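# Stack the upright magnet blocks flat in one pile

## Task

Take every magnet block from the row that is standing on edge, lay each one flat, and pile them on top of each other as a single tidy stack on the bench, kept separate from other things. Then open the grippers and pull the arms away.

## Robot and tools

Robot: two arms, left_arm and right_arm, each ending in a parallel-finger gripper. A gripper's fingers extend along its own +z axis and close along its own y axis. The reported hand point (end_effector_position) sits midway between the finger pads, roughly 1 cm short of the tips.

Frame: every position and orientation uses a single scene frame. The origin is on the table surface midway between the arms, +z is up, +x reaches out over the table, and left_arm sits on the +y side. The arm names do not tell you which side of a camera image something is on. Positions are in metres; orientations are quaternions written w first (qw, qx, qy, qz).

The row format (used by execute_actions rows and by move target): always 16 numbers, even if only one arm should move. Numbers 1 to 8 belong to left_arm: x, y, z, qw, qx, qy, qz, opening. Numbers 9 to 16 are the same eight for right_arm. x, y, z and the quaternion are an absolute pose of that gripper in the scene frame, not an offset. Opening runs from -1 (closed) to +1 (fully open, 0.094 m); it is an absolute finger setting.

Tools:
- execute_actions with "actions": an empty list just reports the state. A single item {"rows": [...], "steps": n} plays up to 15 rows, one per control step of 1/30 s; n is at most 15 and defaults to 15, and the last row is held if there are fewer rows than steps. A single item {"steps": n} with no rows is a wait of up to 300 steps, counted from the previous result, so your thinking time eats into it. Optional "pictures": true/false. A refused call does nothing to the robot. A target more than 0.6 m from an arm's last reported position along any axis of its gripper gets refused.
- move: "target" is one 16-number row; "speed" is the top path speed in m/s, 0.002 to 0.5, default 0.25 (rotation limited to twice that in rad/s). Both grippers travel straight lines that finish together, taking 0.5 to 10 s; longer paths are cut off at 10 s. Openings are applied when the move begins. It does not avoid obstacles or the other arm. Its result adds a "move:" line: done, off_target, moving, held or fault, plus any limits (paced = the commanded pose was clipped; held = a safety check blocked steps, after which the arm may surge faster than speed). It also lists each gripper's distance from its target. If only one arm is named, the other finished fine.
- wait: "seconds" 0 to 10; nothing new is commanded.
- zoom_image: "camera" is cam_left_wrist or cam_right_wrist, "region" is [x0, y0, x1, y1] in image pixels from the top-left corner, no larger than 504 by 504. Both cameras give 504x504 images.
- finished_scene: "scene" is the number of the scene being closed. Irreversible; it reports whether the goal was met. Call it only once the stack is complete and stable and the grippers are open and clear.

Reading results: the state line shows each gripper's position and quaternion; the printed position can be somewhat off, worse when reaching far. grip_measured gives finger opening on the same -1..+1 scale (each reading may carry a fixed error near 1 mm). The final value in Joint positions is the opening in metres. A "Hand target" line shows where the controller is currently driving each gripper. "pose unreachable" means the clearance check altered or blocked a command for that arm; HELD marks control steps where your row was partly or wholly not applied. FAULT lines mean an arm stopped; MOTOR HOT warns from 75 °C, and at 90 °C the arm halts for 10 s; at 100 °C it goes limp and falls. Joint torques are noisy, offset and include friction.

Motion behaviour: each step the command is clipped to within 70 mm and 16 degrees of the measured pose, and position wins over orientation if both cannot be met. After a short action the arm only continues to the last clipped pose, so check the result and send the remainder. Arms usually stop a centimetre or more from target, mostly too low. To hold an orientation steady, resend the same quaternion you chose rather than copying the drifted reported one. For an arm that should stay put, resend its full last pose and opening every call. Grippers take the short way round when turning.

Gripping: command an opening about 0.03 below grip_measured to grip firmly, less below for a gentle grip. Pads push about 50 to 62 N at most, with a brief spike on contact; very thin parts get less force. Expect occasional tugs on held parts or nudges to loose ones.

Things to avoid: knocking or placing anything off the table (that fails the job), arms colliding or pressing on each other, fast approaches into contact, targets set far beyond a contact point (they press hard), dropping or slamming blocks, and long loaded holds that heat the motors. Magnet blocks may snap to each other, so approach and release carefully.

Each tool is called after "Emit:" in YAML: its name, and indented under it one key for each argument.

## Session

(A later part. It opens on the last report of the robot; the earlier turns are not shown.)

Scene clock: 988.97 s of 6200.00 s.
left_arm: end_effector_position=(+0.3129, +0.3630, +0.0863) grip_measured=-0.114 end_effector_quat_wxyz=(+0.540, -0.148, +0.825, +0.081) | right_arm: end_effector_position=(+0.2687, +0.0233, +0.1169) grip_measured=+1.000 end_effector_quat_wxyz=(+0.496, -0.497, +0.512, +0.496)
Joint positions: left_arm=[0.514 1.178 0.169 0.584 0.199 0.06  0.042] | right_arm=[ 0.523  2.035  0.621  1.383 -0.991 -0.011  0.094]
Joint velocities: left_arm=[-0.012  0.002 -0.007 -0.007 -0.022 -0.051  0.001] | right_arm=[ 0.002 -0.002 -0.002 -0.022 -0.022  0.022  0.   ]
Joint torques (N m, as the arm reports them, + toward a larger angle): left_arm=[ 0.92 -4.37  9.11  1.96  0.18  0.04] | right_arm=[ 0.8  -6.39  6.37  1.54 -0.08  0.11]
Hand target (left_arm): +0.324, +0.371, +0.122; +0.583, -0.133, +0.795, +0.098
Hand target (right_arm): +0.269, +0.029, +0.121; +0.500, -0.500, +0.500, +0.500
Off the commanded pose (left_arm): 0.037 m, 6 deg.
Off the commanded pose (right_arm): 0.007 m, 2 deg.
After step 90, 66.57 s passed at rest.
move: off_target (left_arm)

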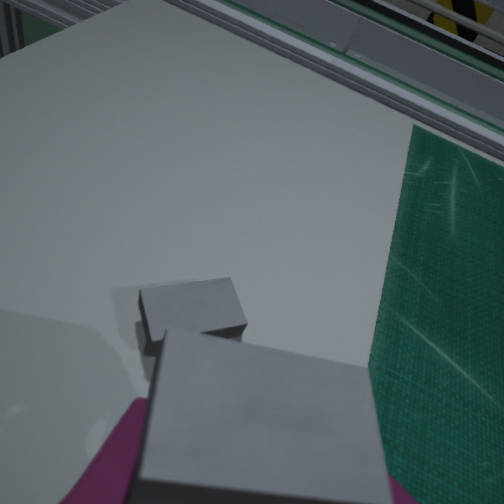

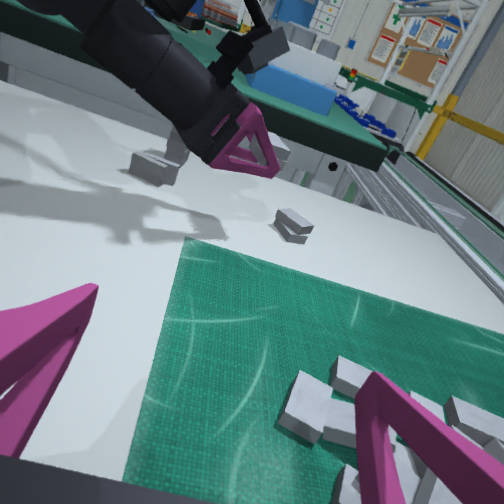

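Emit:
move:
  target: [0.29,0.45,0.12,-0.1805,-0.3187,0.9284,-0.0620,-0.145,0.269,0.029,0.121,-0.5,0.5,-0.5,-0.5,1]
  speed: 0.12

Scene clock: 1014.37 s of 6200.00 s.
left_arm: end_effector_position=(+0.2886, +0.4415, +0.1088) grip_measured=-0.114 end_effector_quat_wxyz=(-0.108, -0.313, +0.943, -0.032) | right_arm: end_effector_position=(+0.2687, +0.0233, +0.1169) grip_measured=+1.000 end_effector_quat_wxyz=(+0.496, -0.497, +0.512, +0.496)
Joint positions: left_arm=[ 0.637  2.084  1.853 -1.565 -0.012  0.025  0.042] | right_arm=[ 0.523  2.035  0.621  1.383 -0.991 -0.011  0.094]
Joint velocities: left_arm=[-0.007  0.007  0.007  0.007 -0.037 -0.037  0.001] | right_arm=[-0.007 -0.017 -0.002 -0.022 -0.022 -0.081  0.   ]
Joint torques (N m, as the arm reports them, + toward a larger angle): left_arm=[  0.95 -10.09   8.42  -0.34  -0.13  -0.09] | right_arm=[ 0.8  -6.36  6.35  1.5  -0.07  0.12]
Hand target (left_arm): +0.287, +0.448, +0.120; -0.099, -0.321, +0.942, -0.023
Hand target (right_arm): +0.269, +0.029, +0.121; +0.500, -0.500, +0.500, +0.500
Off the commanded pose (left_arm): 0.014 m, 9 deg.
Off the commanded pose (right_arm): 0.007 m, 2 deg.
joint sent to its limit (left arm) — the command would take joint 4 (wrist pitch) past its lower limit, so that joint was sent only as far as its limit.
After step 90, 15.63 s passed at rest.
move: off_target (left_arm)

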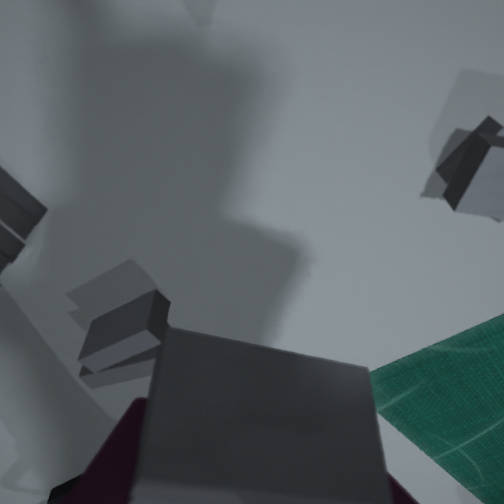

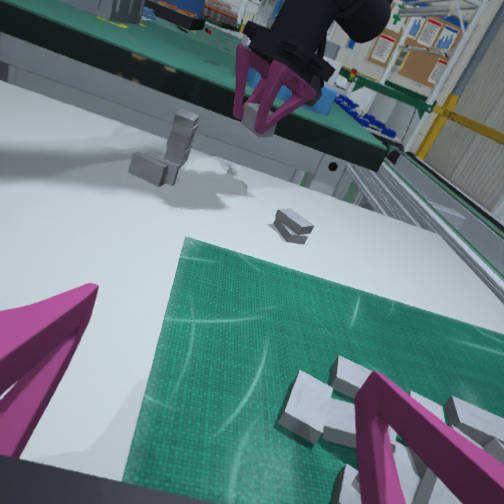

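Emit:
move:
  target: [0.29,0.45,0.045,-0.1805,-0.3187,0.9284,-0.0620,-0.145,0.269,0.029,0.121,-0.5,0.5,-0.5,-0.5,1]
  speed: 0.05

Scene clock: 1021.10 s of 6200.00 s.
left_arm: end_effector_position=(+0.2847, +0.4418, +0.0357) grip_measured=-0.114 end_effector_quat_wxyz=(-0.200, -0.311, +0.927, -0.066) | right_arm: end_effector_position=(+0.2687, +0.0233, +0.1169) grip_measured=+1.000 end_effector_quat_wxyz=(+0.496, -0.497, +0.512, +0.496)
Joint positions: left_arm=[ 0.644  2.315  1.873 -1.553 -0.013  0.024  0.042] | right_arm=[ 0.523  2.035  0.621  1.383 -0.991 -0.011  0.094]
Joint velocities: left_arm=[ 0.007  0.022 -0.002 -0.037  0.007  0.022 -0.   ] | right_arm=[ 0.022 -0.012 -0.002 -0.022  0.037  0.007  0.   ]
Joint torques (N m, as the arm reports them, + toward a larger angle): left_arm=[  0.83 -11.4    7.92  -0.5    0.03  -0.05] | right_arm=[ 0.82 -6.37  6.35  1.53 -0.09  0.1 ]
Hand target (left_arm): +0.290, +0.450, +0.045; -0.181, -0.318, +0.929, -0.061
Hand target (right_arm): +0.269, +0.029, +0.121; +0.500, -0.500, +0.500, +0.500
Off the commanded pose (left_arm): 0.014 m, 2 deg.
Off the commanded pose (right_arm): 0.007 m, 2 deg.
After step 90, 1.83 s passed at rest.
move: off_target (left_arm)

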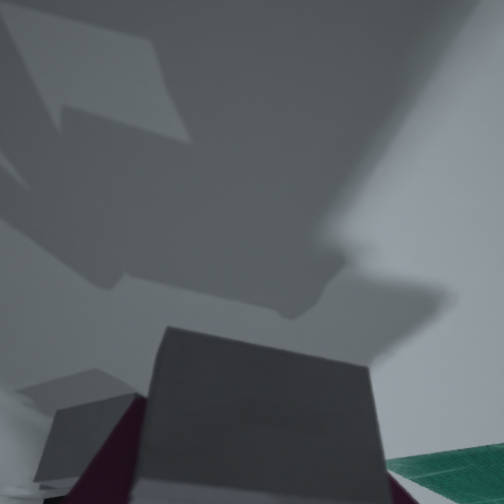

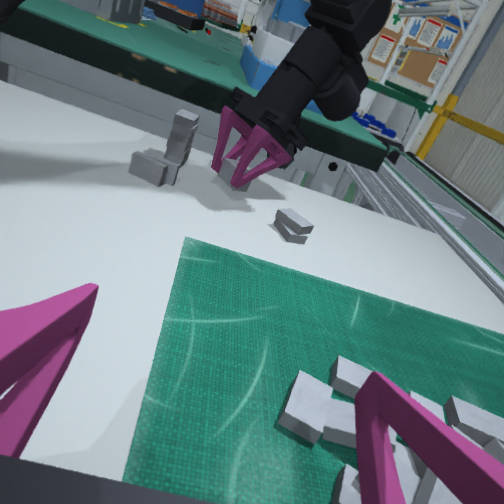

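Emit:
move:
  target: [0.29,0.45,0.028,-0.170,-0.3193,0.9303,-0.0584,-0.145,0.269,0.029,0.121,-0.5,0.5,-0.5,-0.5,1]
  speed: 0.015

Scene clock: 1026.63 s of 6200.00 s.
left_arm: end_effector_position=(+0.2903, +0.4462, +0.0215) grip_measured=-0.114 end_effector_quat_wxyz=(-0.181, -0.312, +0.931, -0.059) | right_arm: end_effector_position=(+0.2687, +0.0233, +0.1169) grip_measured=+1.000 end_effector_quat_wxyz=(+0.496, -0.497, +0.512, +0.496)
Joint positions: left_arm=[ 0.644  2.315  1.831 -1.47  -0.013  0.024  0.042] | right_arm=[ 0.523  2.035  0.621  1.383 -0.991 -0.011  0.094]
Joint velocities: left_arm=[-0.002  0.012 -0.002 -0.022 -0.037 -0.007  0.   ] | right_arm=[-0.002  0.002 -0.017 -0.022  0.007  0.037  0.   ]
Joint torques (N m, as the arm reports them, + toward a larger angle): left_arm=[  0.92 -12.11   5.    -0.38   0.04  -0.04] | right_arm=[ 0.84 -6.45  6.3   1.52 -0.1   0.09]
Hand target (left_arm): +0.290, +0.450, +0.028; -0.170, -0.320, +0.930, -0.059
Hand target (right_arm): +0.269, +0.029, +0.121; +0.500, -0.500, +0.500, +0.500
Off the commanded pose (left_arm): 0.008 m, 2 deg.
Off the commanded pose (right_arm): 0.007 m, 2 deg.
After step 90, 0.13 s passed at rest.
move: done

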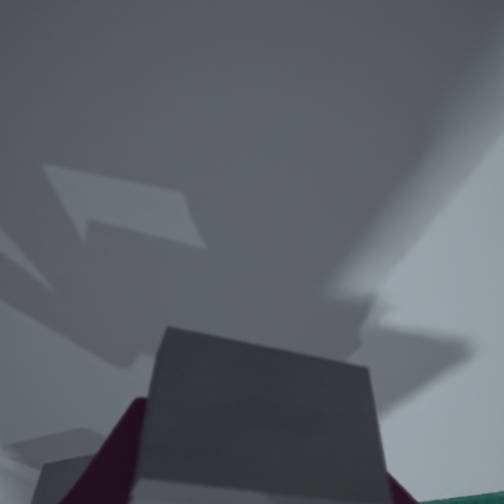

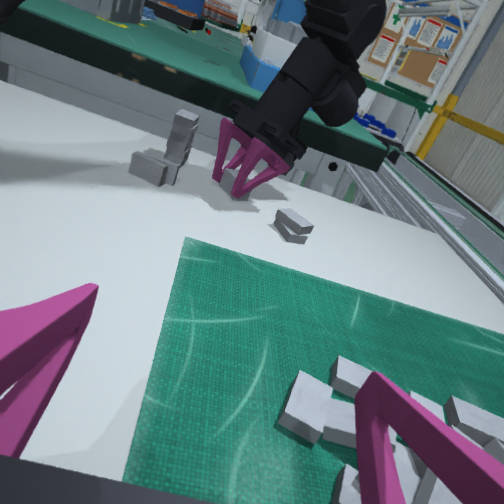

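Emit:
move:
  target: [0.292,0.451,0.022,-0.170,-0.3193,0.9303,-0.0584,-0.145,0.269,0.029,0.121,-0.5,0.5,-0.5,-0.5,1]
  speed: 0.008

Emit:
zoom_image:
  camera: "cam_right_wrist"
  region: [190,110,310,230]

Scene clock: 1031.47 s of 6200.00 s.
left_arm: end_effector_position=(+0.2927, +0.4482, +0.0203) grip_measured=-0.114 end_effector_quat_wxyz=(-0.175, -0.312, +0.932, -0.057) | right_arm: end_effector_position=(+0.2687, +0.0233, +0.1169) grip_measured=+1.000 end_effector_quat_wxyz=(+0.496, -0.497, +0.512, +0.496)
Joint positions: left_arm=[ 0.644  2.315  1.831 -1.456 -0.013  0.024  0.042] | right_arm=[ 0.523  2.035  0.621  1.383 -0.991 -0.011  0.094]
Joint velocities: left_arm=[-0.007 -0.017 -0.012  0.022  0.022 -0.007  0.001] | right_arm=[-0.017  0.002  0.002  0.022  0.022  0.022  0.   ]
Joint torques (N m, as the arm reports them, + toward a larger angle): left_arm=[  0.82 -10.96   5.28  -0.33   0.06  -0.04] | right_arm=[ 0.75 -6.43  6.37  1.53 -0.07  0.09]
Hand target (left_arm): +0.292, +0.451, +0.022; -0.170, -0.319, +0.930, -0.059
Hand target (right_arm): +0.269, +0.029, +0.121; +0.500, -0.500, +0.500, +0.500
Off the commanded pose (left_arm): 0.003 m, 1 deg.
Off the commanded pose (right_arm): 0.007 m, 2 deg.
move: done

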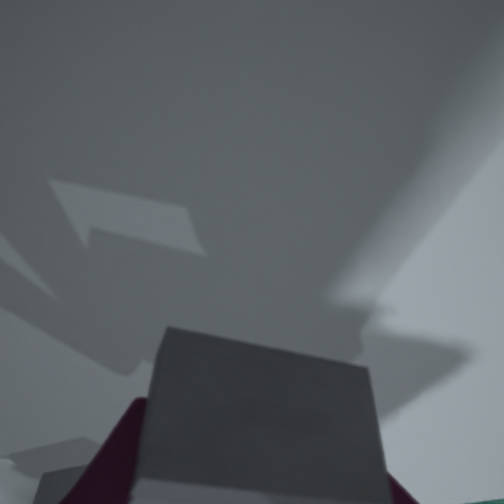

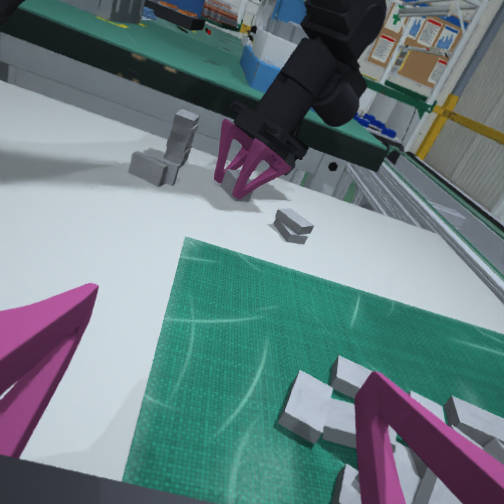

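Region (190, 110, 310, 230) of cam_right_wrist's 504x504 image, scaled by 4.200, with more detail than that image has.

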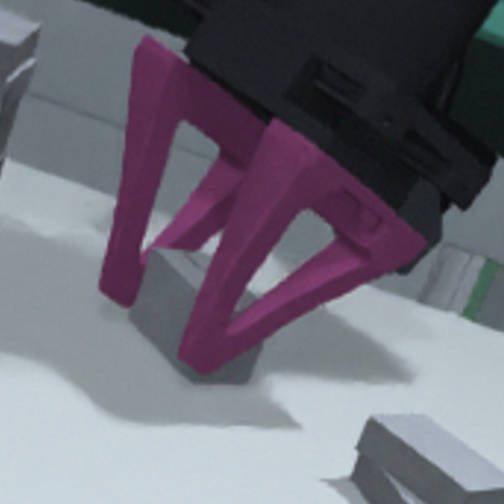

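Emit:
execute_actions:
  actions:
    - {"rows":[[0.292,0.450,0.024,-0.170,-0.3193,0.9303,-0.0584,-0.12,0.269,0.029,0.121,-0.5,0.5,-0.5,-0.5,1],[0.292,0.450,0.024,-0.170,-0.3193,0.9303,-0.0584,-0.11,0.269,0.029,0.121,-0.5,0.5,-0.5,-0.5,1],[0.292,0.450,0.024,-0.170,-0.3193,0.9303,-0.0584,-0.10,0.269,0.029,0.121,-0.5,0.5,-0.5,-0.5,1],[0.292,0.450,0.024,-0.170,-0.3193,0.9303,-0.0584,-0.09,0.269,0.029,0.121,-0.5,0.5,-0.5,-0.5,1],[0.292,0.450,0.024,-0.170,-0.3193,0.9303,-0.0584,-0.07,0.269,0.029,0.121,-0.5,0.5,-0.5,-0.5,1],[0.292,0.450,0.024,-0.170,-0.3193,0.9303,-0.0584,-0.05,0.269,0.029,0.121,-0.5,0.5,-0.5,-0.5,1],[0.292,0.450,0.024,-0.170,-0.3193,0.9303,-0.0584,-0.02,0.269,0.029,0.121,-0.5,0.5,-0.5,-0.5,1],[0.292,0.450,0.024,-0.170,-0.3193,0.9303,-0.0584,0.02,0.269,0.029,0.121,-0.5,0.5,-0.5,-0.5,1],[0.292,0.450,0.024,-0.170,-0.3193,0.9303,-0.0584,0.06,0.269,0.029,0.121,-0.5,0.5,-0.5,-0.5,1],[0.292,0.450,0.024,-0.170,-0.3193,0.9303,-0.0584,0.10,0.269,0.029,0.121,-0.5,0.5,-0.5,-0.5,1],[0.292,0.450,0.024,-0.170,-0.3193,0.9303,-0.0584,0.15,0.269,0.029,0.121,-0.5,0.5,-0.5,-0.5,1],[0.292,0.450,0.024,-0.170,-0.3193,0.9303,-0.0584,0.20,0.269,0.029,0.121,-0.5,0.5,-0.5,-0.5,1]],"steps":15}

Emit:
zoom_image:
  camera: "cam_right_wrist"
  region: [190,110,310,230]

Scene clock: 1040.90 s of 6200.00 s.
left_arm: end_effector_position=(+0.2928, +0.4482, +0.0202) grip_measured=+0.197 end_effector_quat_wxyz=(-0.175, -0.312, +0.932, -0.057) | right_arm: end_effector_position=(+0.2687, +0.0233, +0.1169) grip_measured=+1.000 end_effector_quat_wxyz=(+0.496, -0.497, +0.512, +0.496)
Joint positions: left_arm=[ 0.644  2.315  1.831 -1.456 -0.013  0.024  0.056] | right_arm=[ 0.523  2.035  0.621  1.383 -0.991 -0.011  0.094]
Joint velocities: left_arm=[-0.007  0.007 -0.002 -0.007  0.022 -0.022 -0.   ] | right_arm=[ 0.002 -0.012  0.017 -0.051 -0.007  0.037  0.   ]
Joint torques (N m, as the arm reports them, + toward a larger angle): left_arm=[  0.67 -11.29   5.25  -0.41   0.03  -0.09] | right_arm=[ 0.86 -6.38  6.36  1.51 -0.11  0.12]
Hand target (left_arm): +0.292, +0.450, +0.024; -0.170, -0.319, +0.930, -0.058
Hand target (right_arm): +0.269, +0.029, +0.121; +0.500, -0.500, +0.500, +0.500
Off the commanded pose (left_arm): 0.004 m, 1 deg.
Off the commanded pose (right_arm): 0.007 m, 2 deg.
Steps of this call (steps 1 to 90: nothing new was sent; then 5.93 s passed at rest; steps 91 to 105: all 15 steps of this action). Readings (end_effector_position):
91: left_arm (+0.2928, +0.4482, +0.0202) | right_arm (+0.2687, +0.0233, +0.1169)
92: left_arm (+0.2928, +0.4482, +0.0202) | right_arm (+0.2687, +0.0233, +0.1169)
94: left_arm (+0.2928, +0.4482, +0.0202) | right_arm (+0.2687, +0.0233, +0.1169)
98: left_arm (+0.2928, +0.4482, +0.0202) | right_arm (+0.2687, +0.0233, +0.1169)
105: the state above

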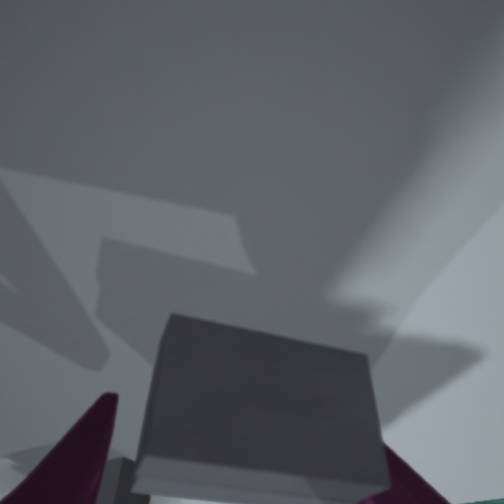

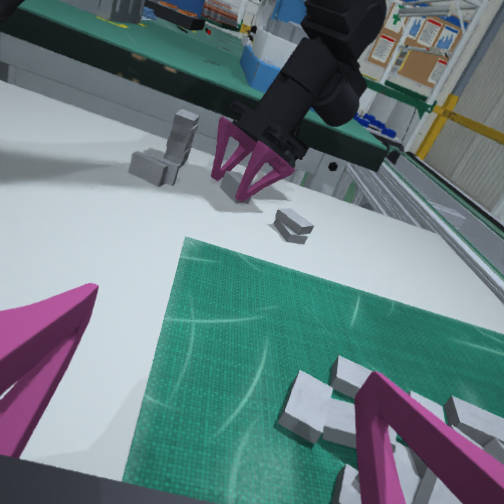

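Region (190, 110, 310, 230) of cam_right_wrist's 504x504 image, scaled by 4.200, with more detail than that image has.

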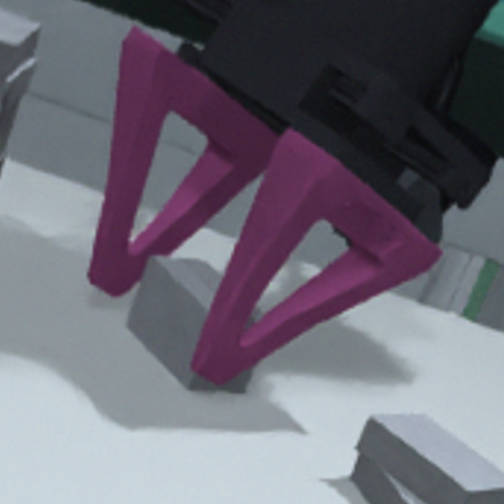

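Emit:
move:
  target: [0.299,0.456,0.020,-0.170,-0.3193,0.9303,-0.0584,0.5,0.269,0.029,0.121,-0.5,0.5,-0.5,-0.5,1]
  speed: 0.015

Emit:
zoom_image:
  camera: "cam_right_wrist"
  region: [190,110,310,230]

Scene clock: 1051.40 s of 6200.00 s.
left_arm: end_effector_position=(+0.2969, +0.4516, +0.0144) grip_measured=+0.497 end_effector_quat_wxyz=(-0.176, -0.312, +0.932, -0.057) | right_arm: end_effector_position=(+0.2687, +0.0233, +0.1169) grip_measured=+1.000 end_effector_quat_wxyz=(+0.496, -0.497, +0.512, +0.496)
Joint positions: left_arm=[ 0.644  2.348  1.863 -1.458 -0.013  0.024  0.07 ] | right_arm=[ 0.523  2.035  0.621  1.383 -0.991 -0.011  0.094]
Joint velocities: left_arm=[ 0.017  0.007 -0.007  0.022 -0.066  0.022  0.   ] | right_arm=[-0.022  0.007 -0.012  0.037  0.037 -0.022  0.   ]
Joint torques (N m, as the arm reports them, + toward a larger angle): left_arm=[  0.86 -10.71   7.49  -0.52   0.04  -0.06] | right_arm=[ 0.78 -6.36  6.36  1.51 -0.1   0.1 ]
Hand target (left_arm): +0.299, +0.456, +0.020; -0.170, -0.319, +0.930, -0.058
Hand target (right_arm): +0.269, +0.029, +0.121; +0.500, -0.500, +0.500, +0.500
Off the commanded pose (left_arm): 0.007 m, 1 deg.
Off the commanded pose (right_arm): 0.007 m, 2 deg.
After step 90, 6.37 s passed at rest.
move: done

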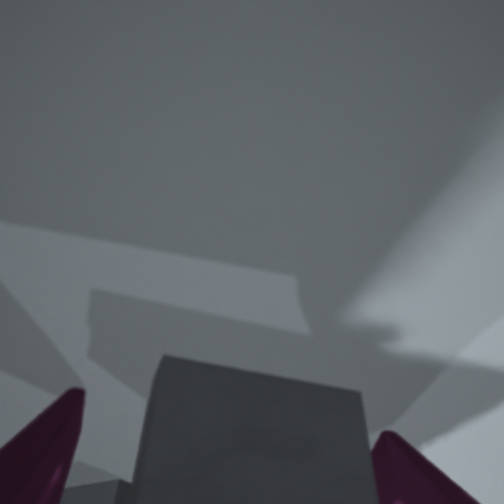

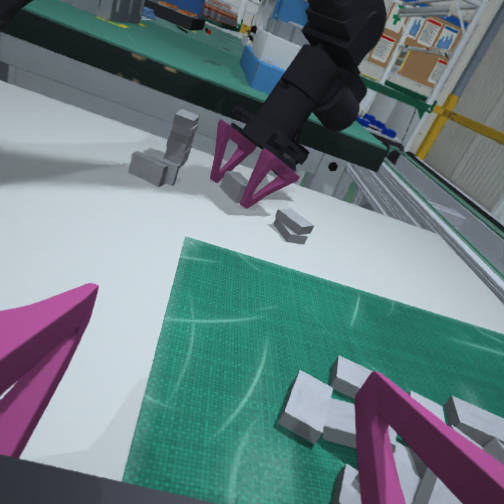

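Region (190, 110, 310, 230) of cam_right_wrist's 504x504 image, scaled by 4.200, with more detail than that image has.

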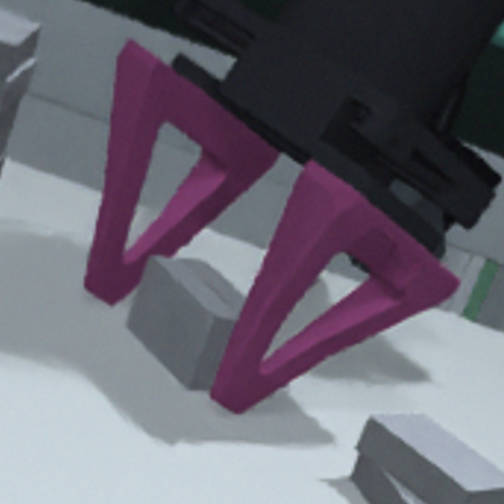

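Emit:
move:
  target: [0.302,0.462,0.022,-0.170,-0.3193,0.9303,-0.0584,0.5,0.269,0.029,0.121,-0.5,0.5,-0.5,-0.5,1]
  speed: 0.015

Emit:
zoom_image:
  camera: "cam_right_wrist"
  region: [190,110,310,230]

Scene clock: 1063.17 s of 6200.00 s.
left_arm: end_effector_position=(+0.3021, +0.4556, +0.0156) grip_measured=+0.497 end_effector_quat_wxyz=(-0.176, -0.312, +0.932, -0.057) | right_arm: end_effector_position=(+0.2687, +0.0233, +0.1169) grip_measured=+1.000 end_effector_quat_wxyz=(+0.496, -0.497, +0.512, +0.496)
Joint positions: left_arm=[ 0.644  2.373  1.913 -1.482 -0.013  0.024  0.07 ] | right_arm=[ 0.523  2.035  0.621  1.383 -0.991 -0.011  0.094]
Joint velocities: left_arm=[ 0.002 -0.017  0.002 -0.022  0.022 -0.037  0.   ] | right_arm=[-0.007 -0.002  0.002 -0.007 -0.022 -0.022  0.   ]
Joint torques (N m, as the arm reports them, + toward a larger angle): left_arm=[  1.29 -11.     7.54  -0.53   0.01  -0.03] | right_arm=[ 0.81 -6.39  6.36  1.51 -0.08  0.13]
Hand target (left_arm): +0.302, +0.462, +0.022; -0.170, -0.319, +0.930, -0.058
Hand target (right_arm): +0.269, +0.029, +0.121; +0.500, -0.500, +0.500, +0.500
Off the commanded pose (left_arm): 0.009 m, 1 deg.
Off the commanded pose (right_arm): 0.007 m, 2 deg.
After step 90, 7.63 s passed at rest.
move: done

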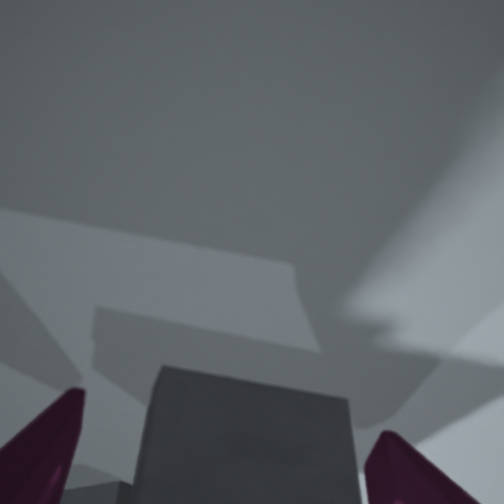

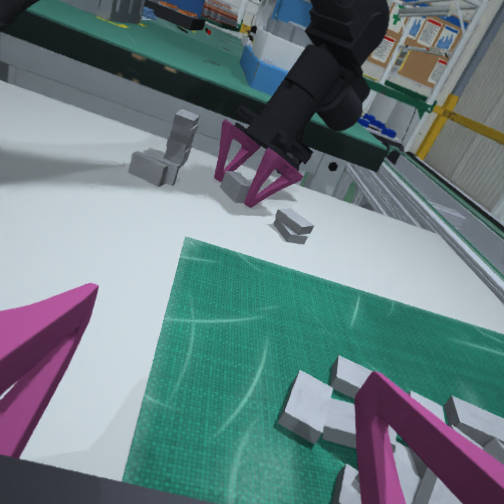

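Region (190, 110, 310, 230) of cam_right_wrist's 504x504 image, scaled by 4.200, with more detail than that image has.

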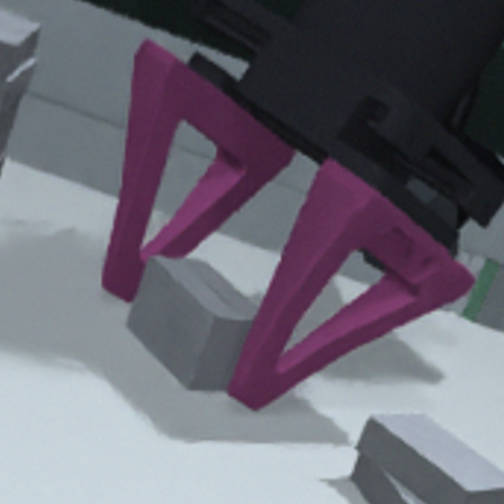

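Emit:
execute_actions:
  actions:
    - {"rows":[[0.302,0.460,0.022,-0.170,-0.3193,0.9303,-0.0584,0.4,0.269,0.029,0.121,-0.5,0.5,-0.5,-0.5,1],[0.302,0.460,0.022,-0.170,-0.3193,0.9303,-0.0584,0.3,0.269,0.029,0.121,-0.5,0.5,-0.5,-0.5,1],[0.302,0.460,0.022,-0.170,-0.3193,0.9303,-0.0584,0.2,0.269,0.029,0.121,-0.5,0.5,-0.5,-0.5,1],[0.302,0.460,0.022,-0.170,-0.3193,0.9303,-0.0584,0.12,0.269,0.029,0.121,-0.5,0.5,-0.5,-0.5,1],[0.302,0.460,0.022,-0.170,-0.3193,0.9303,-0.0584,0.06,0.269,0.029,0.121,-0.5,0.5,-0.5,-0.5,1],[0.302,0.460,0.022,-0.170,-0.3193,0.9303,-0.0584,0.01,0.269,0.029,0.121,-0.5,0.5,-0.5,-0.5,1],[0.302,0.460,0.022,-0.170,-0.3193,0.9303,-0.0584,-0.03,0.269,0.029,0.121,-0.5,0.5,-0.5,-0.5,1],[0.302,0.460,0.022,-0.170,-0.3193,0.9303,-0.0584,-0.06,0.269,0.029,0.121,-0.5,0.5,-0.5,-0.5,1],[0.302,0.460,0.022,-0.170,-0.3193,0.9303,-0.0584,-0.08,0.269,0.029,0.121,-0.5,0.5,-0.5,-0.5,1],[0.302,0.460,0.022,-0.170,-0.3193,0.9303,-0.0584,-0.09,0.269,0.029,0.121,-0.5,0.5,-0.5,-0.5,1],[0.302,0.460,0.022,-0.170,-0.3193,0.9303,-0.0584,-0.10,0.269,0.029,0.121,-0.5,0.5,-0.5,-0.5,1],[0.302,0.460,0.022,-0.170,-0.3193,0.9303,-0.0584,-0.11,0.269,0.029,0.121,-0.5,0.5,-0.5,-0.5,1],[0.302,0.460,0.022,-0.170,-0.3193,0.9303,-0.0584,-0.12,0.269,0.029,0.121,-0.5,0.5,-0.5,-0.5,1],[0.302,0.460,0.022,-0.170,-0.3193,0.9303,-0.0584,-0.13,0.269,0.029,0.121,-0.5,0.5,-0.5,-0.5,1],[0.302,0.460,0.022,-0.170,-0.3193,0.9303,-0.0584,-0.14,0.269,0.029,0.121,-0.5,0.5,-0.5,-0.5,1]],"steps":15}

Scene clock: 1080.87 s of 6200.00 s.
left_arm: end_effector_position=(+0.3018, +0.4552, +0.0158) grip_measured=-0.104 end_effector_quat_wxyz=(-0.176, -0.312, +0.932, -0.058) | right_arm: end_effector_position=(+0.2687, +0.0233, +0.1169) grip_measured=+1.000 end_effector_quat_wxyz=(+0.496, -0.497, +0.512, +0.496)
Joint positions: left_arm=[ 0.644  2.373  1.913 -1.484 -0.012  0.024  0.042] | right_arm=[ 0.523  2.035  0.621  1.383 -0.991 -0.011  0.094]
Joint velocities: left_arm=[-0.017  0.002 -0.007  0.007  0.037 -0.007 -0.001] | right_arm=[-0.002 -0.002 -0.007 -0.022 -0.022 -0.081  0.   ]
Joint torques (N m, as the arm reports them, + toward a larger angle): left_arm=[  0.93 -11.41   6.88  -0.5    0.04  -0.06] | right_arm=[ 0.78 -6.41  6.37  1.51 -0.07  0.11]
Hand target (left_arm): +0.302, +0.460, +0.022; -0.170, -0.319, +0.930, -0.058
Hand target (right_arm): +0.269, +0.029, +0.121; +0.500, -0.500, +0.500, +0.500
Off the commanded pose (left_arm): 0.008 m, 1 deg.
Off the commanded pose (right_arm): 0.007 m, 2 deg.
Steps of this call (steps 1 to 90: nothing new was sent; then 14.20 s passed at rest; steps 91 to 105: all 15 steps of this action). Readings (end_effector_position):
91: left_arm (+0.3017, +0.4554, +0.0158) | right_arm (+0.2687, +0.0233, +0.1169)
92: left_arm (+0.3017, +0.4554, +0.0158) | right_arm (+0.2687, +0.0233, +0.1169)
94: left_arm (+0.3017, +0.4554, +0.0158) | right_arm (+0.2687, +0.0233, +0.1169)
98: left_arm (+0.3017, +0.4554, +0.0158) | right_arm (+0.2687, +0.0233, +0.1169)
105: the state above

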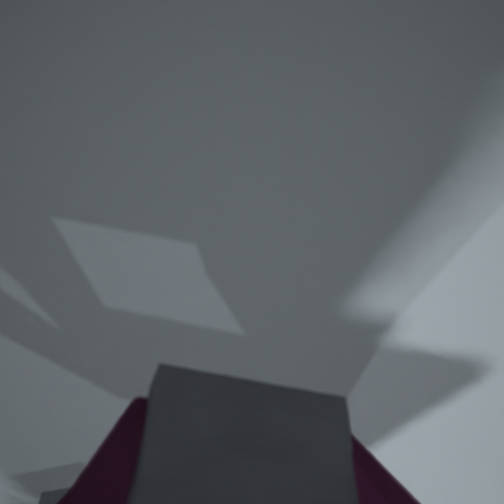

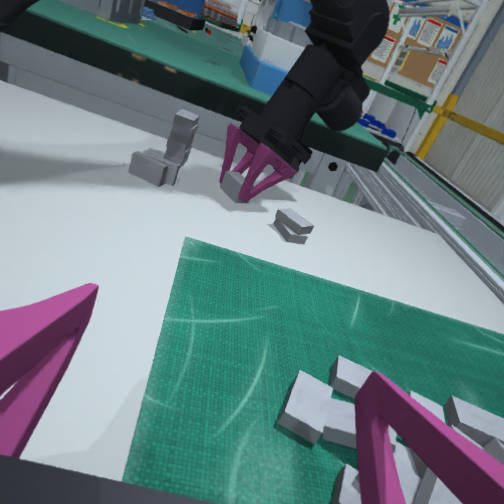

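Emit:
move:
  target: [0.302,0.460,0.024,-0.170,-0.3193,0.9303,-0.0584,0.6,0.269,0.029,0.121,-0.5,0.5,-0.5,-0.5,1]
  speed: 0.02

Emit:
move:
  target: [0.31,0.455,0.10,-0.10,-0.322,0.940,-0.034,1.0,0.269,0.029,0.121,-0.5,0.5,-0.5,-0.5,1]
  speed: 0.1

Emit:
move:
  target: [0.3775,0.3895,0.10,0,0.5807,0.8141,0,1.0,0.269,0.029,0.121,-0.5,0.5,-0.5,-0.5,1]
  speed: 0.2

Scene clock: 1104.67 s of 6200.00 s.
left_arm: end_effector_position=(+0.3014, +0.4548, +0.0160) grip_measured=+0.597 end_effector_quat_wxyz=(-0.178, -0.312, +0.931, -0.058) | right_arm: end_effector_position=(+0.2687, +0.0233, +0.1169) grip_measured=+1.000 end_effector_quat_wxyz=(+0.496, -0.497, +0.512, +0.496)
Joint positions: left_arm=[ 0.644  2.373  1.913 -1.487 -0.012  0.024  0.075] | right_arm=[ 0.523  2.035  0.621  1.383 -0.991 -0.011  0.094]
Joint velocities: left_arm=[-0.017 -0.012 -0.017  0.022 -0.037  0.037  0.001] | right_arm=[-0.002 -0.002 -0.002 -0.022 -0.007 -0.022  0.   ]
Joint torques (N m, as the arm reports them, + toward a larger angle): left_arm=[  1.   -11.48   7.23  -0.53   0.03  -0.06] | right_arm=[ 0.82 -6.32  6.41  1.53 -0.08  0.12]
Hand target (left_arm): +0.302, +0.460, +0.024; -0.170, -0.319, +0.930, -0.058
Hand target (right_arm): +0.269, +0.029, +0.121; +0.500, -0.500, +0.500, +0.500
Off the commanded pose (left_arm): 0.010 m, 1 deg.
Off the commanded pose (right_arm): 0.007 m, 2 deg.
After step 90, 19.90 s passed at rest.
move: done

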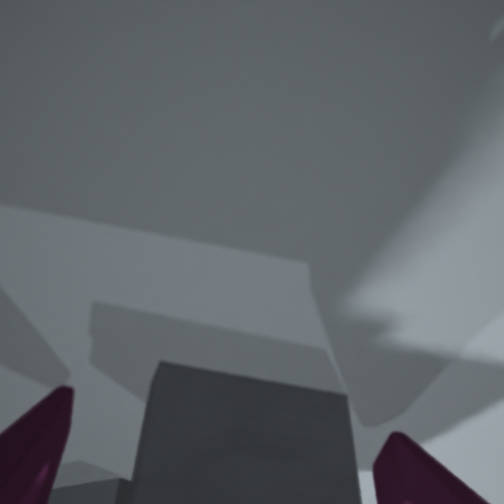

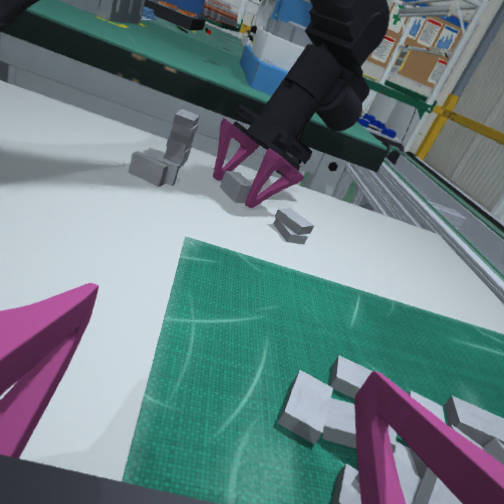

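Scene clock: 1105.90 s of 6200.00 s.
left_arm: end_effector_position=(+0.3047, +0.4566, +0.0843) grip_measured=+1.000 end_effector_quat_wxyz=(-0.118, -0.323, +0.938, -0.038) | right_arm: end_effector_position=(+0.2687, +0.0233, +0.1169) grip_measured=+1.000 end_effector_quat_wxyz=(+0.496, -0.497, +0.512, +0.496)
Joint positions: left_arm=[ 0.644  2.209  1.947 -1.556 -0.008  0.01   0.094] | right_arm=[ 0.523  2.035  0.621  1.383 -0.991 -0.011  0.094]
Joint velocities: left_arm=[ 0.007 -0.012  0.007 -0.051  0.037 -0.066  0.   ] | right_arm=[-0.002  0.002 -0.022 -0.037  0.007 -0.051  0.   ]
Joint torques (N m, as the arm reports them, + toward a larger angle): left_arm=[ -0.74 -12.19   7.66  -0.29   0.09  -0.09] | right_arm=[ 0.78 -6.43  6.41  1.51 -0.08  0.09]
Hand target (left_arm): +0.310, +0.455, +0.100; -0.100, -0.323, +0.940, -0.035
Hand target (right_arm): +0.269, +0.029, +0.121; +0.500, -0.500, +0.500, +0.500
Off the commanded pose (left_arm): 0.017 m, 2 deg.
Off the commanded pose (right_arm): 0.007 m, 2 deg.
move: off_target (left_arm)

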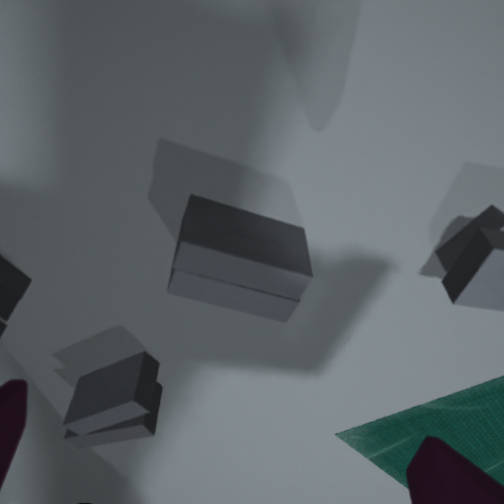

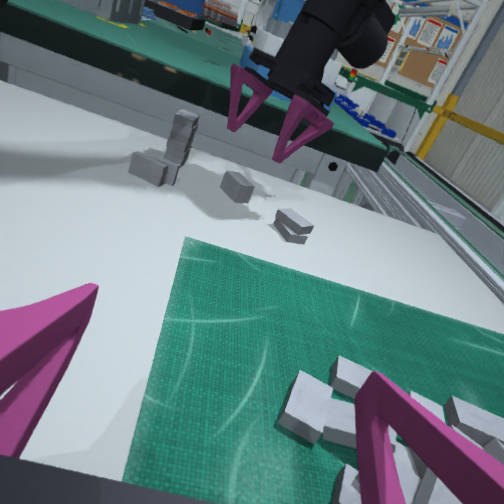

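Scene clock: 1111.17 s of 6200.00 s.
left_arm: end_effector_position=(+0.3719, +0.3955, +0.0873) grip_measured=+1.000 end_effector_quat_wxyz=(-0.020, +0.572, +0.820, -0.013) | right_arm: end_effector_position=(+0.2687, +0.0233, +0.1169) grip_measured=+1.000 end_effector_quat_wxyz=(+0.496, -0.497, +0.512, +0.496)
Joint positions: left_arm=[ 0.408  2.092  1.803 -1.325 -0.021  1.655  0.094] | right_arm=[ 0.523  2.035  0.621  1.383 -0.991 -0.011  0.094]
Joint velocities: left_arm=[-0.012  0.017 -0.002  0.037  0.007  0.037  0.   ] | right_arm=[ 0.002 -0.002 -0.012 -0.051 -0.007  0.037  0.   ]
Joint torques (N m, as the arm reports them, + toward a larger angle): left_arm=[ -1.   -12.36   5.65   0.28   0.18   0.05] | right_arm=[ 0.8  -6.41  6.4   1.51 -0.07  0.1 ]
Hand target (left_arm): +0.378, +0.390, +0.100; +0.000, +0.580, +0.815, +0.001
Hand target (right_arm): +0.269, +0.029, +0.121; +0.500, -0.500, +0.500, +0.500
Off the commanded pose (left_arm): 0.015 m, 3 deg.
Off the commanded pose (right_arm): 0.007 m, 2 deg.
move: off_target (left_arm)

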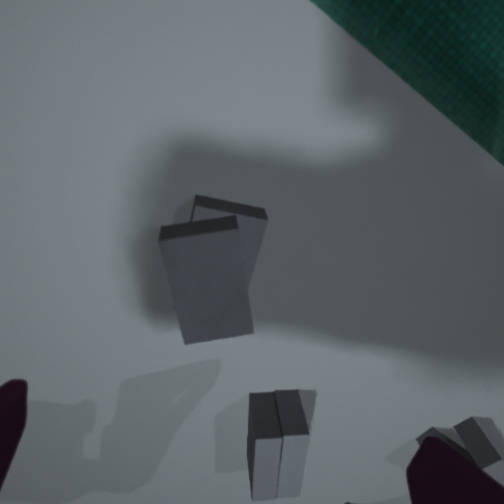

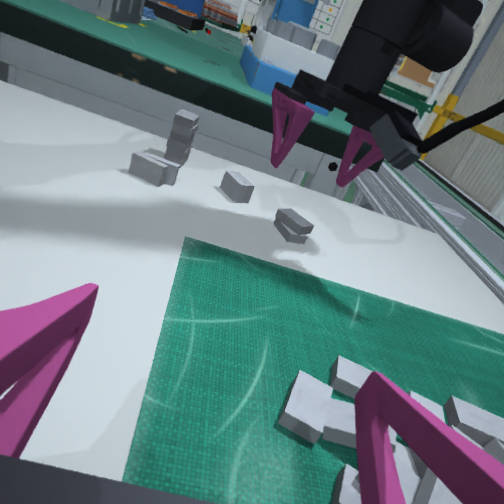

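Emit:
move:
  target: [0.380,0.393,0.040,0,0.5807,0.8141,0,1.0,0.269,0.029,0.121,-0.5,0.5,-0.5,-0.5,1]
  speed: 0.06

Scene clock: 1130.03 s of 6200.00 s.
left_arm: end_effector_position=(+0.3748, +0.3965, +0.0388) grip_measured=+1.000 end_effector_quat_wxyz=(-0.013, +0.576, +0.817, -0.003) | right_arm: end_effector_position=(+0.2687, +0.0233, +0.1169) grip_measured=+1.000 end_effector_quat_wxyz=(+0.496, -0.497, +0.512, +0.496)
Joint positions: left_arm=[ 0.408  2.106  1.632 -1.114 -0.019  1.666  0.094] | right_arm=[ 0.523  2.035  0.621  1.383 -0.991 -0.011  0.094]
Joint velocities: left_arm=[-0.017 -0.002 -0.007  0.037  0.007  0.022  0.   ] | right_arm=[ 0.007 -0.017 -0.007  0.066 -0.007  0.007  0.   ]
Joint torques (N m, as the arm reports them, + toward a larger angle): left_arm=[-0.52 -9.86  5.59  0.35  0.16  0.03] | right_arm=[ 0.77 -6.41  6.35  1.51 -0.08  0.1 ]
Hand target (left_arm): +0.380, +0.393, +0.040; -0.000, +0.581, +0.814, -0.000
Hand target (right_arm): +0.269, +0.029, +0.121; +0.500, -0.500, +0.500, +0.500
Off the commanded pose (left_arm): 0.006 m, 2 deg.
Off the commanded pose (right_arm): 0.007 m, 2 deg.
After step 90, 14.57 s passed at rest.
move: done

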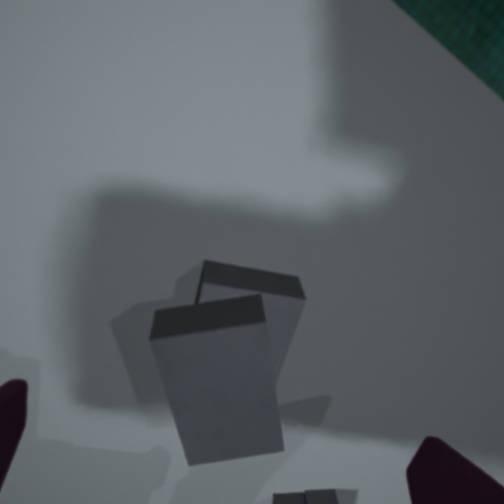

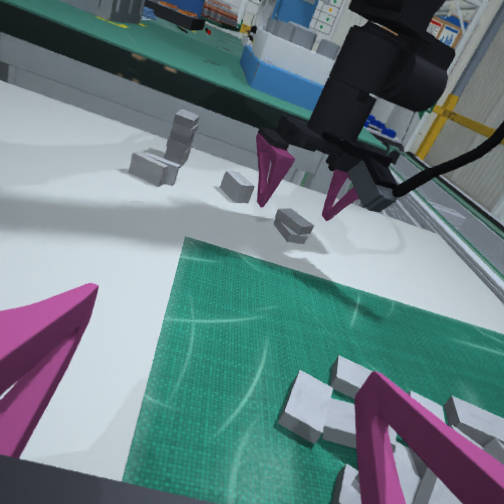

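Emit:
move:
  target: [0.380,0.393,0.014,0,0.5807,0.8141,0,1.0,0.269,0.029,0.121,-0.5,0.5,-0.5,-0.5,1]
  speed: 0.03

Scene clock: 1134.90 s of 6200.00 s.
left_arm: end_effector_position=(+0.3754, +0.3967, +0.0145) grip_measured=+1.000 end_effector_quat_wxyz=(-0.011, +0.576, +0.817, -0.001) | right_arm: end_effector_position=(+0.2687, +0.0233, +0.1169) grip_measured=+1.000 end_effector_quat_wxyz=(+0.496, -0.497, +0.512, +0.496)
Joint positions: left_arm=[ 0.408  2.13   1.57  -1.023 -0.019  1.666  0.094] | right_arm=[ 0.523  2.035  0.621  1.383 -0.991 -0.011  0.094]
Joint velocities: left_arm=[-0.007 -0.017 -0.002 -0.022 -0.051 -0.007  0.   ] | right_arm=[-0.002 -0.002 -0.012 -0.037  0.037  0.022  0.   ]
Joint torques (N m, as the arm reports them, + toward a larger angle): left_arm=[-0.52 -9.75  5.49  0.33  0.17  0.  ] | right_arm=[ 0.85 -6.38  6.4   1.53 -0.06  0.11]
Hand target (left_arm): +0.380, +0.393, +0.014; +0.000, +0.581, +0.814, -0.000
Hand target (right_arm): +0.269, +0.029, +0.121; +0.500, -0.500, +0.500, +0.500
Off the commanded pose (left_arm): 0.006 m, 1 deg.
Off the commanded pose (right_arm): 0.007 m, 2 deg.
After step 90, 0.70 s passed at rest.
move: done

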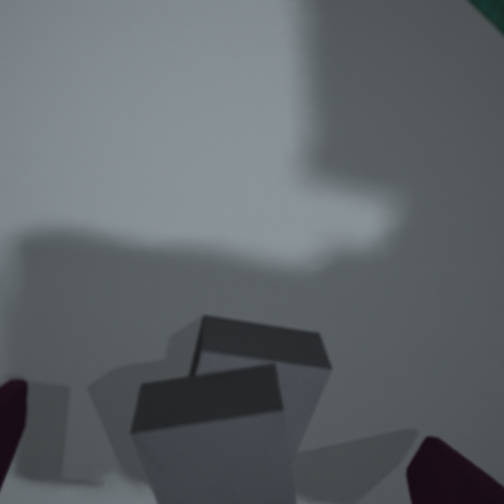

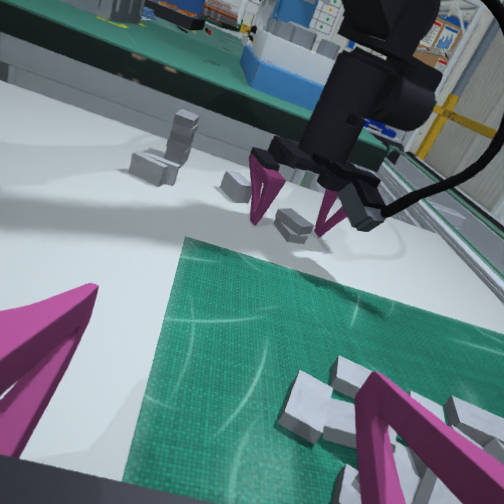

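Emit:
execute_actions:
  actions:
    - {"rows":[[0.380,0.393,0.014,0,0.5807,0.8141,0,0.8,0.269,0.029,0.121,-0.5,0.5,-0.5,-0.5,1],[0.380,0.393,0.014,0,0.5807,0.8141,0,0.6,0.269,0.029,0.121,-0.5,0.5,-0.5,-0.5,1],[0.380,0.393,0.014,0,0.5807,0.8141,0,0.4,0.269,0.029,0.121,-0.5,0.5,-0.5,-0.5,1],[0.380,0.393,0.014,0,0.5807,0.8141,0,0.25,0.269,0.029,0.121,-0.5,0.5,-0.5,-0.5,1],[0.380,0.393,0.014,0,0.5807,0.8141,0,0.1,0.269,0.029,0.121,-0.5,0.5,-0.5,-0.5,1],[0.380,0.393,0.014,0,0.5807,0.8141,0,0.0,0.269,0.029,0.121,-0.5,0.5,-0.5,-0.5,1],[0.380,0.393,0.014,0,0.5807,0.8141,0,-0.06,0.269,0.029,0.121,-0.5,0.5,-0.5,-0.5,1],[0.380,0.393,0.014,0,0.5807,0.8141,0,-0.10,0.269,0.029,0.121,-0.5,0.5,-0.5,-0.5,1],[0.380,0.393,0.014,0,0.5807,0.8141,0,-0.13,0.269,0.029,0.121,-0.5,0.5,-0.5,-0.5,1],[0.380,0.393,0.014,0,0.5807,0.8141,0,-0.16,0.269,0.029,0.121,-0.5,0.5,-0.5,-0.5,1],[0.380,0.393,0.014,0,0.5807,0.8141,0,-0.19,0.269,0.029,0.121,-0.5,0.5,-0.5,-0.5,1],[0.380,0.393,0.014,0,0.5807,0.8141,0,-0.22,0.269,0.029,0.121,-0.5,0.5,-0.5,-0.5,1],[0.380,0.393,0.014,0,0.5807,0.8141,0,-0.25,0.269,0.029,0.121,-0.5,0.5,-0.5,-0.5,1],[0.380,0.393,0.014,0,0.5807,0.8141,0,-0.28,0.269,0.029,0.121,-0.5,0.5,-0.5,-0.5,1],[0.380,0.393,0.014,0,0.5807,0.8141,0,-0.31,0.269,0.029,0.121,-0.5,0.5,-0.5,-0.5,1]],"steps":15}

Scene clock: 1144.07 s of 6200.00 s.
left_arm: end_effector_position=(+0.3763, +0.3971, +0.0144) grip_measured=-0.295 end_effector_quat_wxyz=(-0.010, +0.576, +0.817, +0.001) | right_arm: end_effector_position=(+0.2687, +0.0233, +0.1169) grip_measured=+1.000 end_effector_quat_wxyz=(+0.496, -0.497, +0.512, +0.496)
Joint positions: left_arm=[ 0.408  2.13   1.57  -1.019 -0.018  1.666  0.033] | right_arm=[ 0.523  2.035  0.621  1.383 -0.991 -0.011  0.094]
Joint velocities: left_arm=[-0.002 -0.017  0.017  0.007 -0.007 -0.037 -0.024] | right_arm=[-0.007 -0.017  0.012  0.037  0.051  0.007  0.   ]
Joint torques (N m, as the arm reports them, + toward a larger angle): left_arm=[-0.55 -9.78  5.39  0.34  0.18 -0.01] | right_arm=[ 0.81 -6.42  6.43  1.51 -0.08  0.09]
Hand target (left_arm): +0.380, +0.393, +0.014; -0.000, +0.581, +0.814, -0.000
Hand target (right_arm): +0.269, +0.029, +0.121; +0.500, -0.500, +0.500, +0.500
Off the commanded pose (left_arm): 0.006 m, 1 deg.
Off the commanded pose (right_arm): 0.007 m, 2 deg.
Steps of this call (steps 1 to 90: nothing new was sent; then 5.67 s passed at rest; steps 91 to 105: all 15 steps of this action). Readings (end_effector_position):
91: left_arm (+0.3759, +0.3970, +0.0144) | right_arm (+0.2687, +0.0233, +0.1169)
92: left_arm (+0.3759, +0.3970, +0.0144) | right_arm (+0.2687, +0.0233, +0.1169)
94: left_arm (+0.3759, +0.3970, +0.0144) | right_arm (+0.2687, +0.0233, +0.1169)
98: left_arm (+0.3759, +0.3970, +0.0144) | right_arm (+0.2687, +0.0233, +0.1169)
105: the state above

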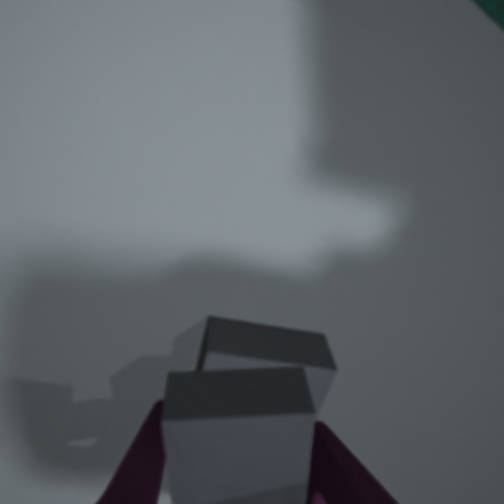

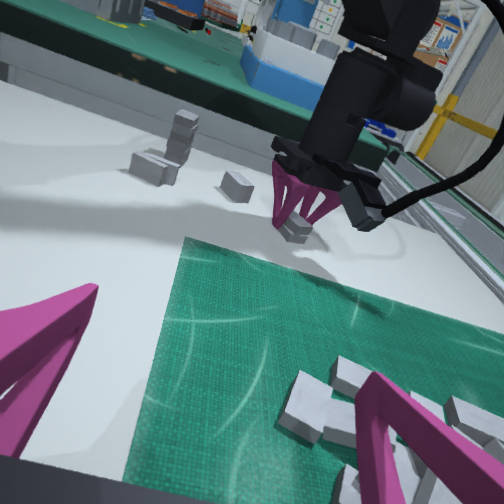

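The top block is rotating into alignment. Continue closing.

Emit:
execute_actions:
  actions:
    - {"rows":[[0.380,0.393,0.014,0,0.5807,0.8141,0,-0.33,0.269,0.029,0.121,-0.5,0.5,-0.5,-0.5,1],[0.380,0.393,0.014,0,0.5807,0.8141,0,-0.35,0.269,0.029,0.121,-0.5,0.5,-0.5,-0.5,1],[0.380,0.393,0.014,0,0.5807,0.8141,0,-0.37,0.269,0.029,0.121,-0.5,0.5,-0.5,-0.5,1],[0.380,0.393,0.014,0,0.5807,0.8141,0,-0.39,0.269,0.029,0.121,-0.5,0.5,-0.5,-0.5,1],[0.380,0.393,0.014,0,0.5807,0.8141,0,-0.41,0.269,0.029,0.121,-0.5,0.5,-0.5,-0.5,1],[0.380,0.393,0.014,0,0.5807,0.8141,0,-0.43,0.269,0.029,0.121,-0.5,0.5,-0.5,-0.5,1],[0.380,0.393,0.014,0,0.5807,0.8141,0,-0.44,0.269,0.029,0.121,-0.5,0.5,-0.5,-0.5,1],[0.380,0.393,0.014,0,0.5807,0.8141,0,-0.45,0.269,0.029,0.121,-0.5,0.5,-0.5,-0.5,1],[0.380,0.393,0.014,0,0.5807,0.8141,0,-0.46,0.269,0.029,0.121,-0.5,0.5,-0.5,-0.5,1],[0.380,0.393,0.014,0,0.5807,0.8141,0,-0.47,0.269,0.029,0.121,-0.5,0.5,-0.5,-0.5,1],[0.380,0.393,0.014,0,0.5807,0.8141,0,-0.48,0.269,0.029,0.121,-0.5,0.5,-0.5,-0.5,1],[0.380,0.393,0.014,0,0.5807,0.8141,0,-0.49,0.269,0.029,0.121,-0.5,0.5,-0.5,-0.5,1],[0.380,0.393,0.014,0,0.5807,0.8141,0,-0.50,0.269,0.029,0.121,-0.5,0.5,-0.5,-0.5,1]],"steps":15}

Scene clock: 1150.73 s of 6200.00 s.
left_arm: end_effector_position=(+0.3764, +0.3971, +0.0144) grip_measured=-0.468 end_effector_quat_wxyz=(-0.010, +0.576, +0.817, +0.001) | right_arm: end_effector_position=(+0.2687, +0.0233, +0.1169) grip_measured=+1.000 end_effector_quat_wxyz=(+0.496, -0.497, +0.512, +0.496)
Joint positions: left_arm=[ 0.408  2.13   1.57  -1.018 -0.018  1.666  0.025] | right_arm=[ 0.523  2.035  0.621  1.383 -0.991 -0.011  0.094]
Joint velocities: left_arm=[-0.007  0.012  0.012 -0.081 -0.037  0.007 -0.   ] | right_arm=[-0.002  0.007  0.007 -0.081  0.022 -0.095  0.   ]
Joint torques (N m, as the arm reports them, + toward a larger angle): left_arm=[-0.48 -9.79  5.38  0.33  0.16  0.01] | right_arm=[ 0.8  -6.34  6.45  1.52 -0.07  0.11]
Hand target (left_arm): +0.380, +0.393, +0.014; -0.000, +0.581, +0.814, +0.000
Hand target (right_arm): +0.269, +0.029, +0.121; +0.500, -0.500, +0.500, +0.500
Off the commanded pose (left_arm): 0.005 m, 1 deg.
Off the commanded pose (right_arm): 0.007 m, 2 deg.
Steps of this call (steps 1 to 90: nothing new was sent; then 3.17 s passed at rest; steps 91 to 105: all 15 steps of this action). Readings (end_effector_position):
91: left_arm (+0.3763, +0.3971, +0.0144) | right_arm (+0.2687, +0.0233, +0.1169)
92: left_arm (+0.3763, +0.3971, +0.0144) | right_arm (+0.2687, +0.0233, +0.1169)
94: left_arm (+0.3763, +0.3971, +0.0144) | right_arm (+0.2687, +0.0233, +0.1169)
98: left_arm (+0.3764, +0.3971, +0.0144) | right_arm (+0.2687, +0.0233, +0.1169)
105: the state above

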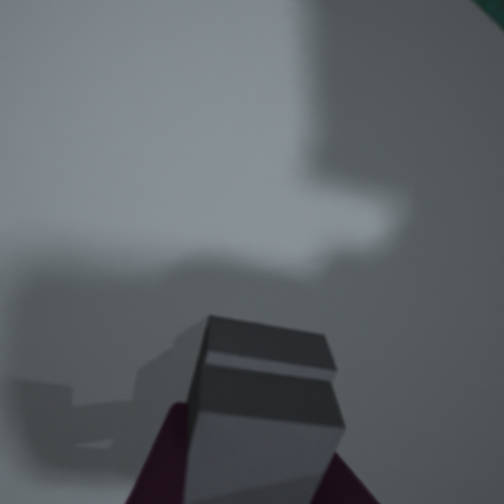

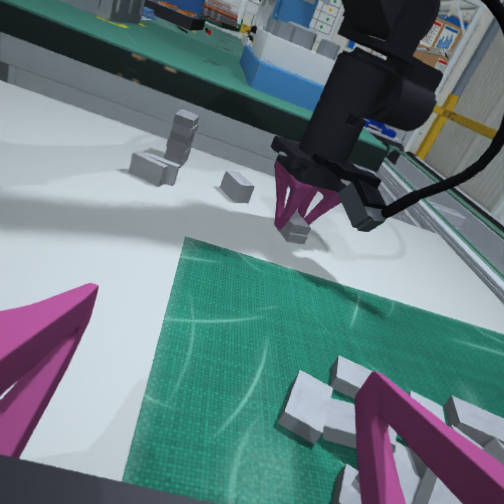

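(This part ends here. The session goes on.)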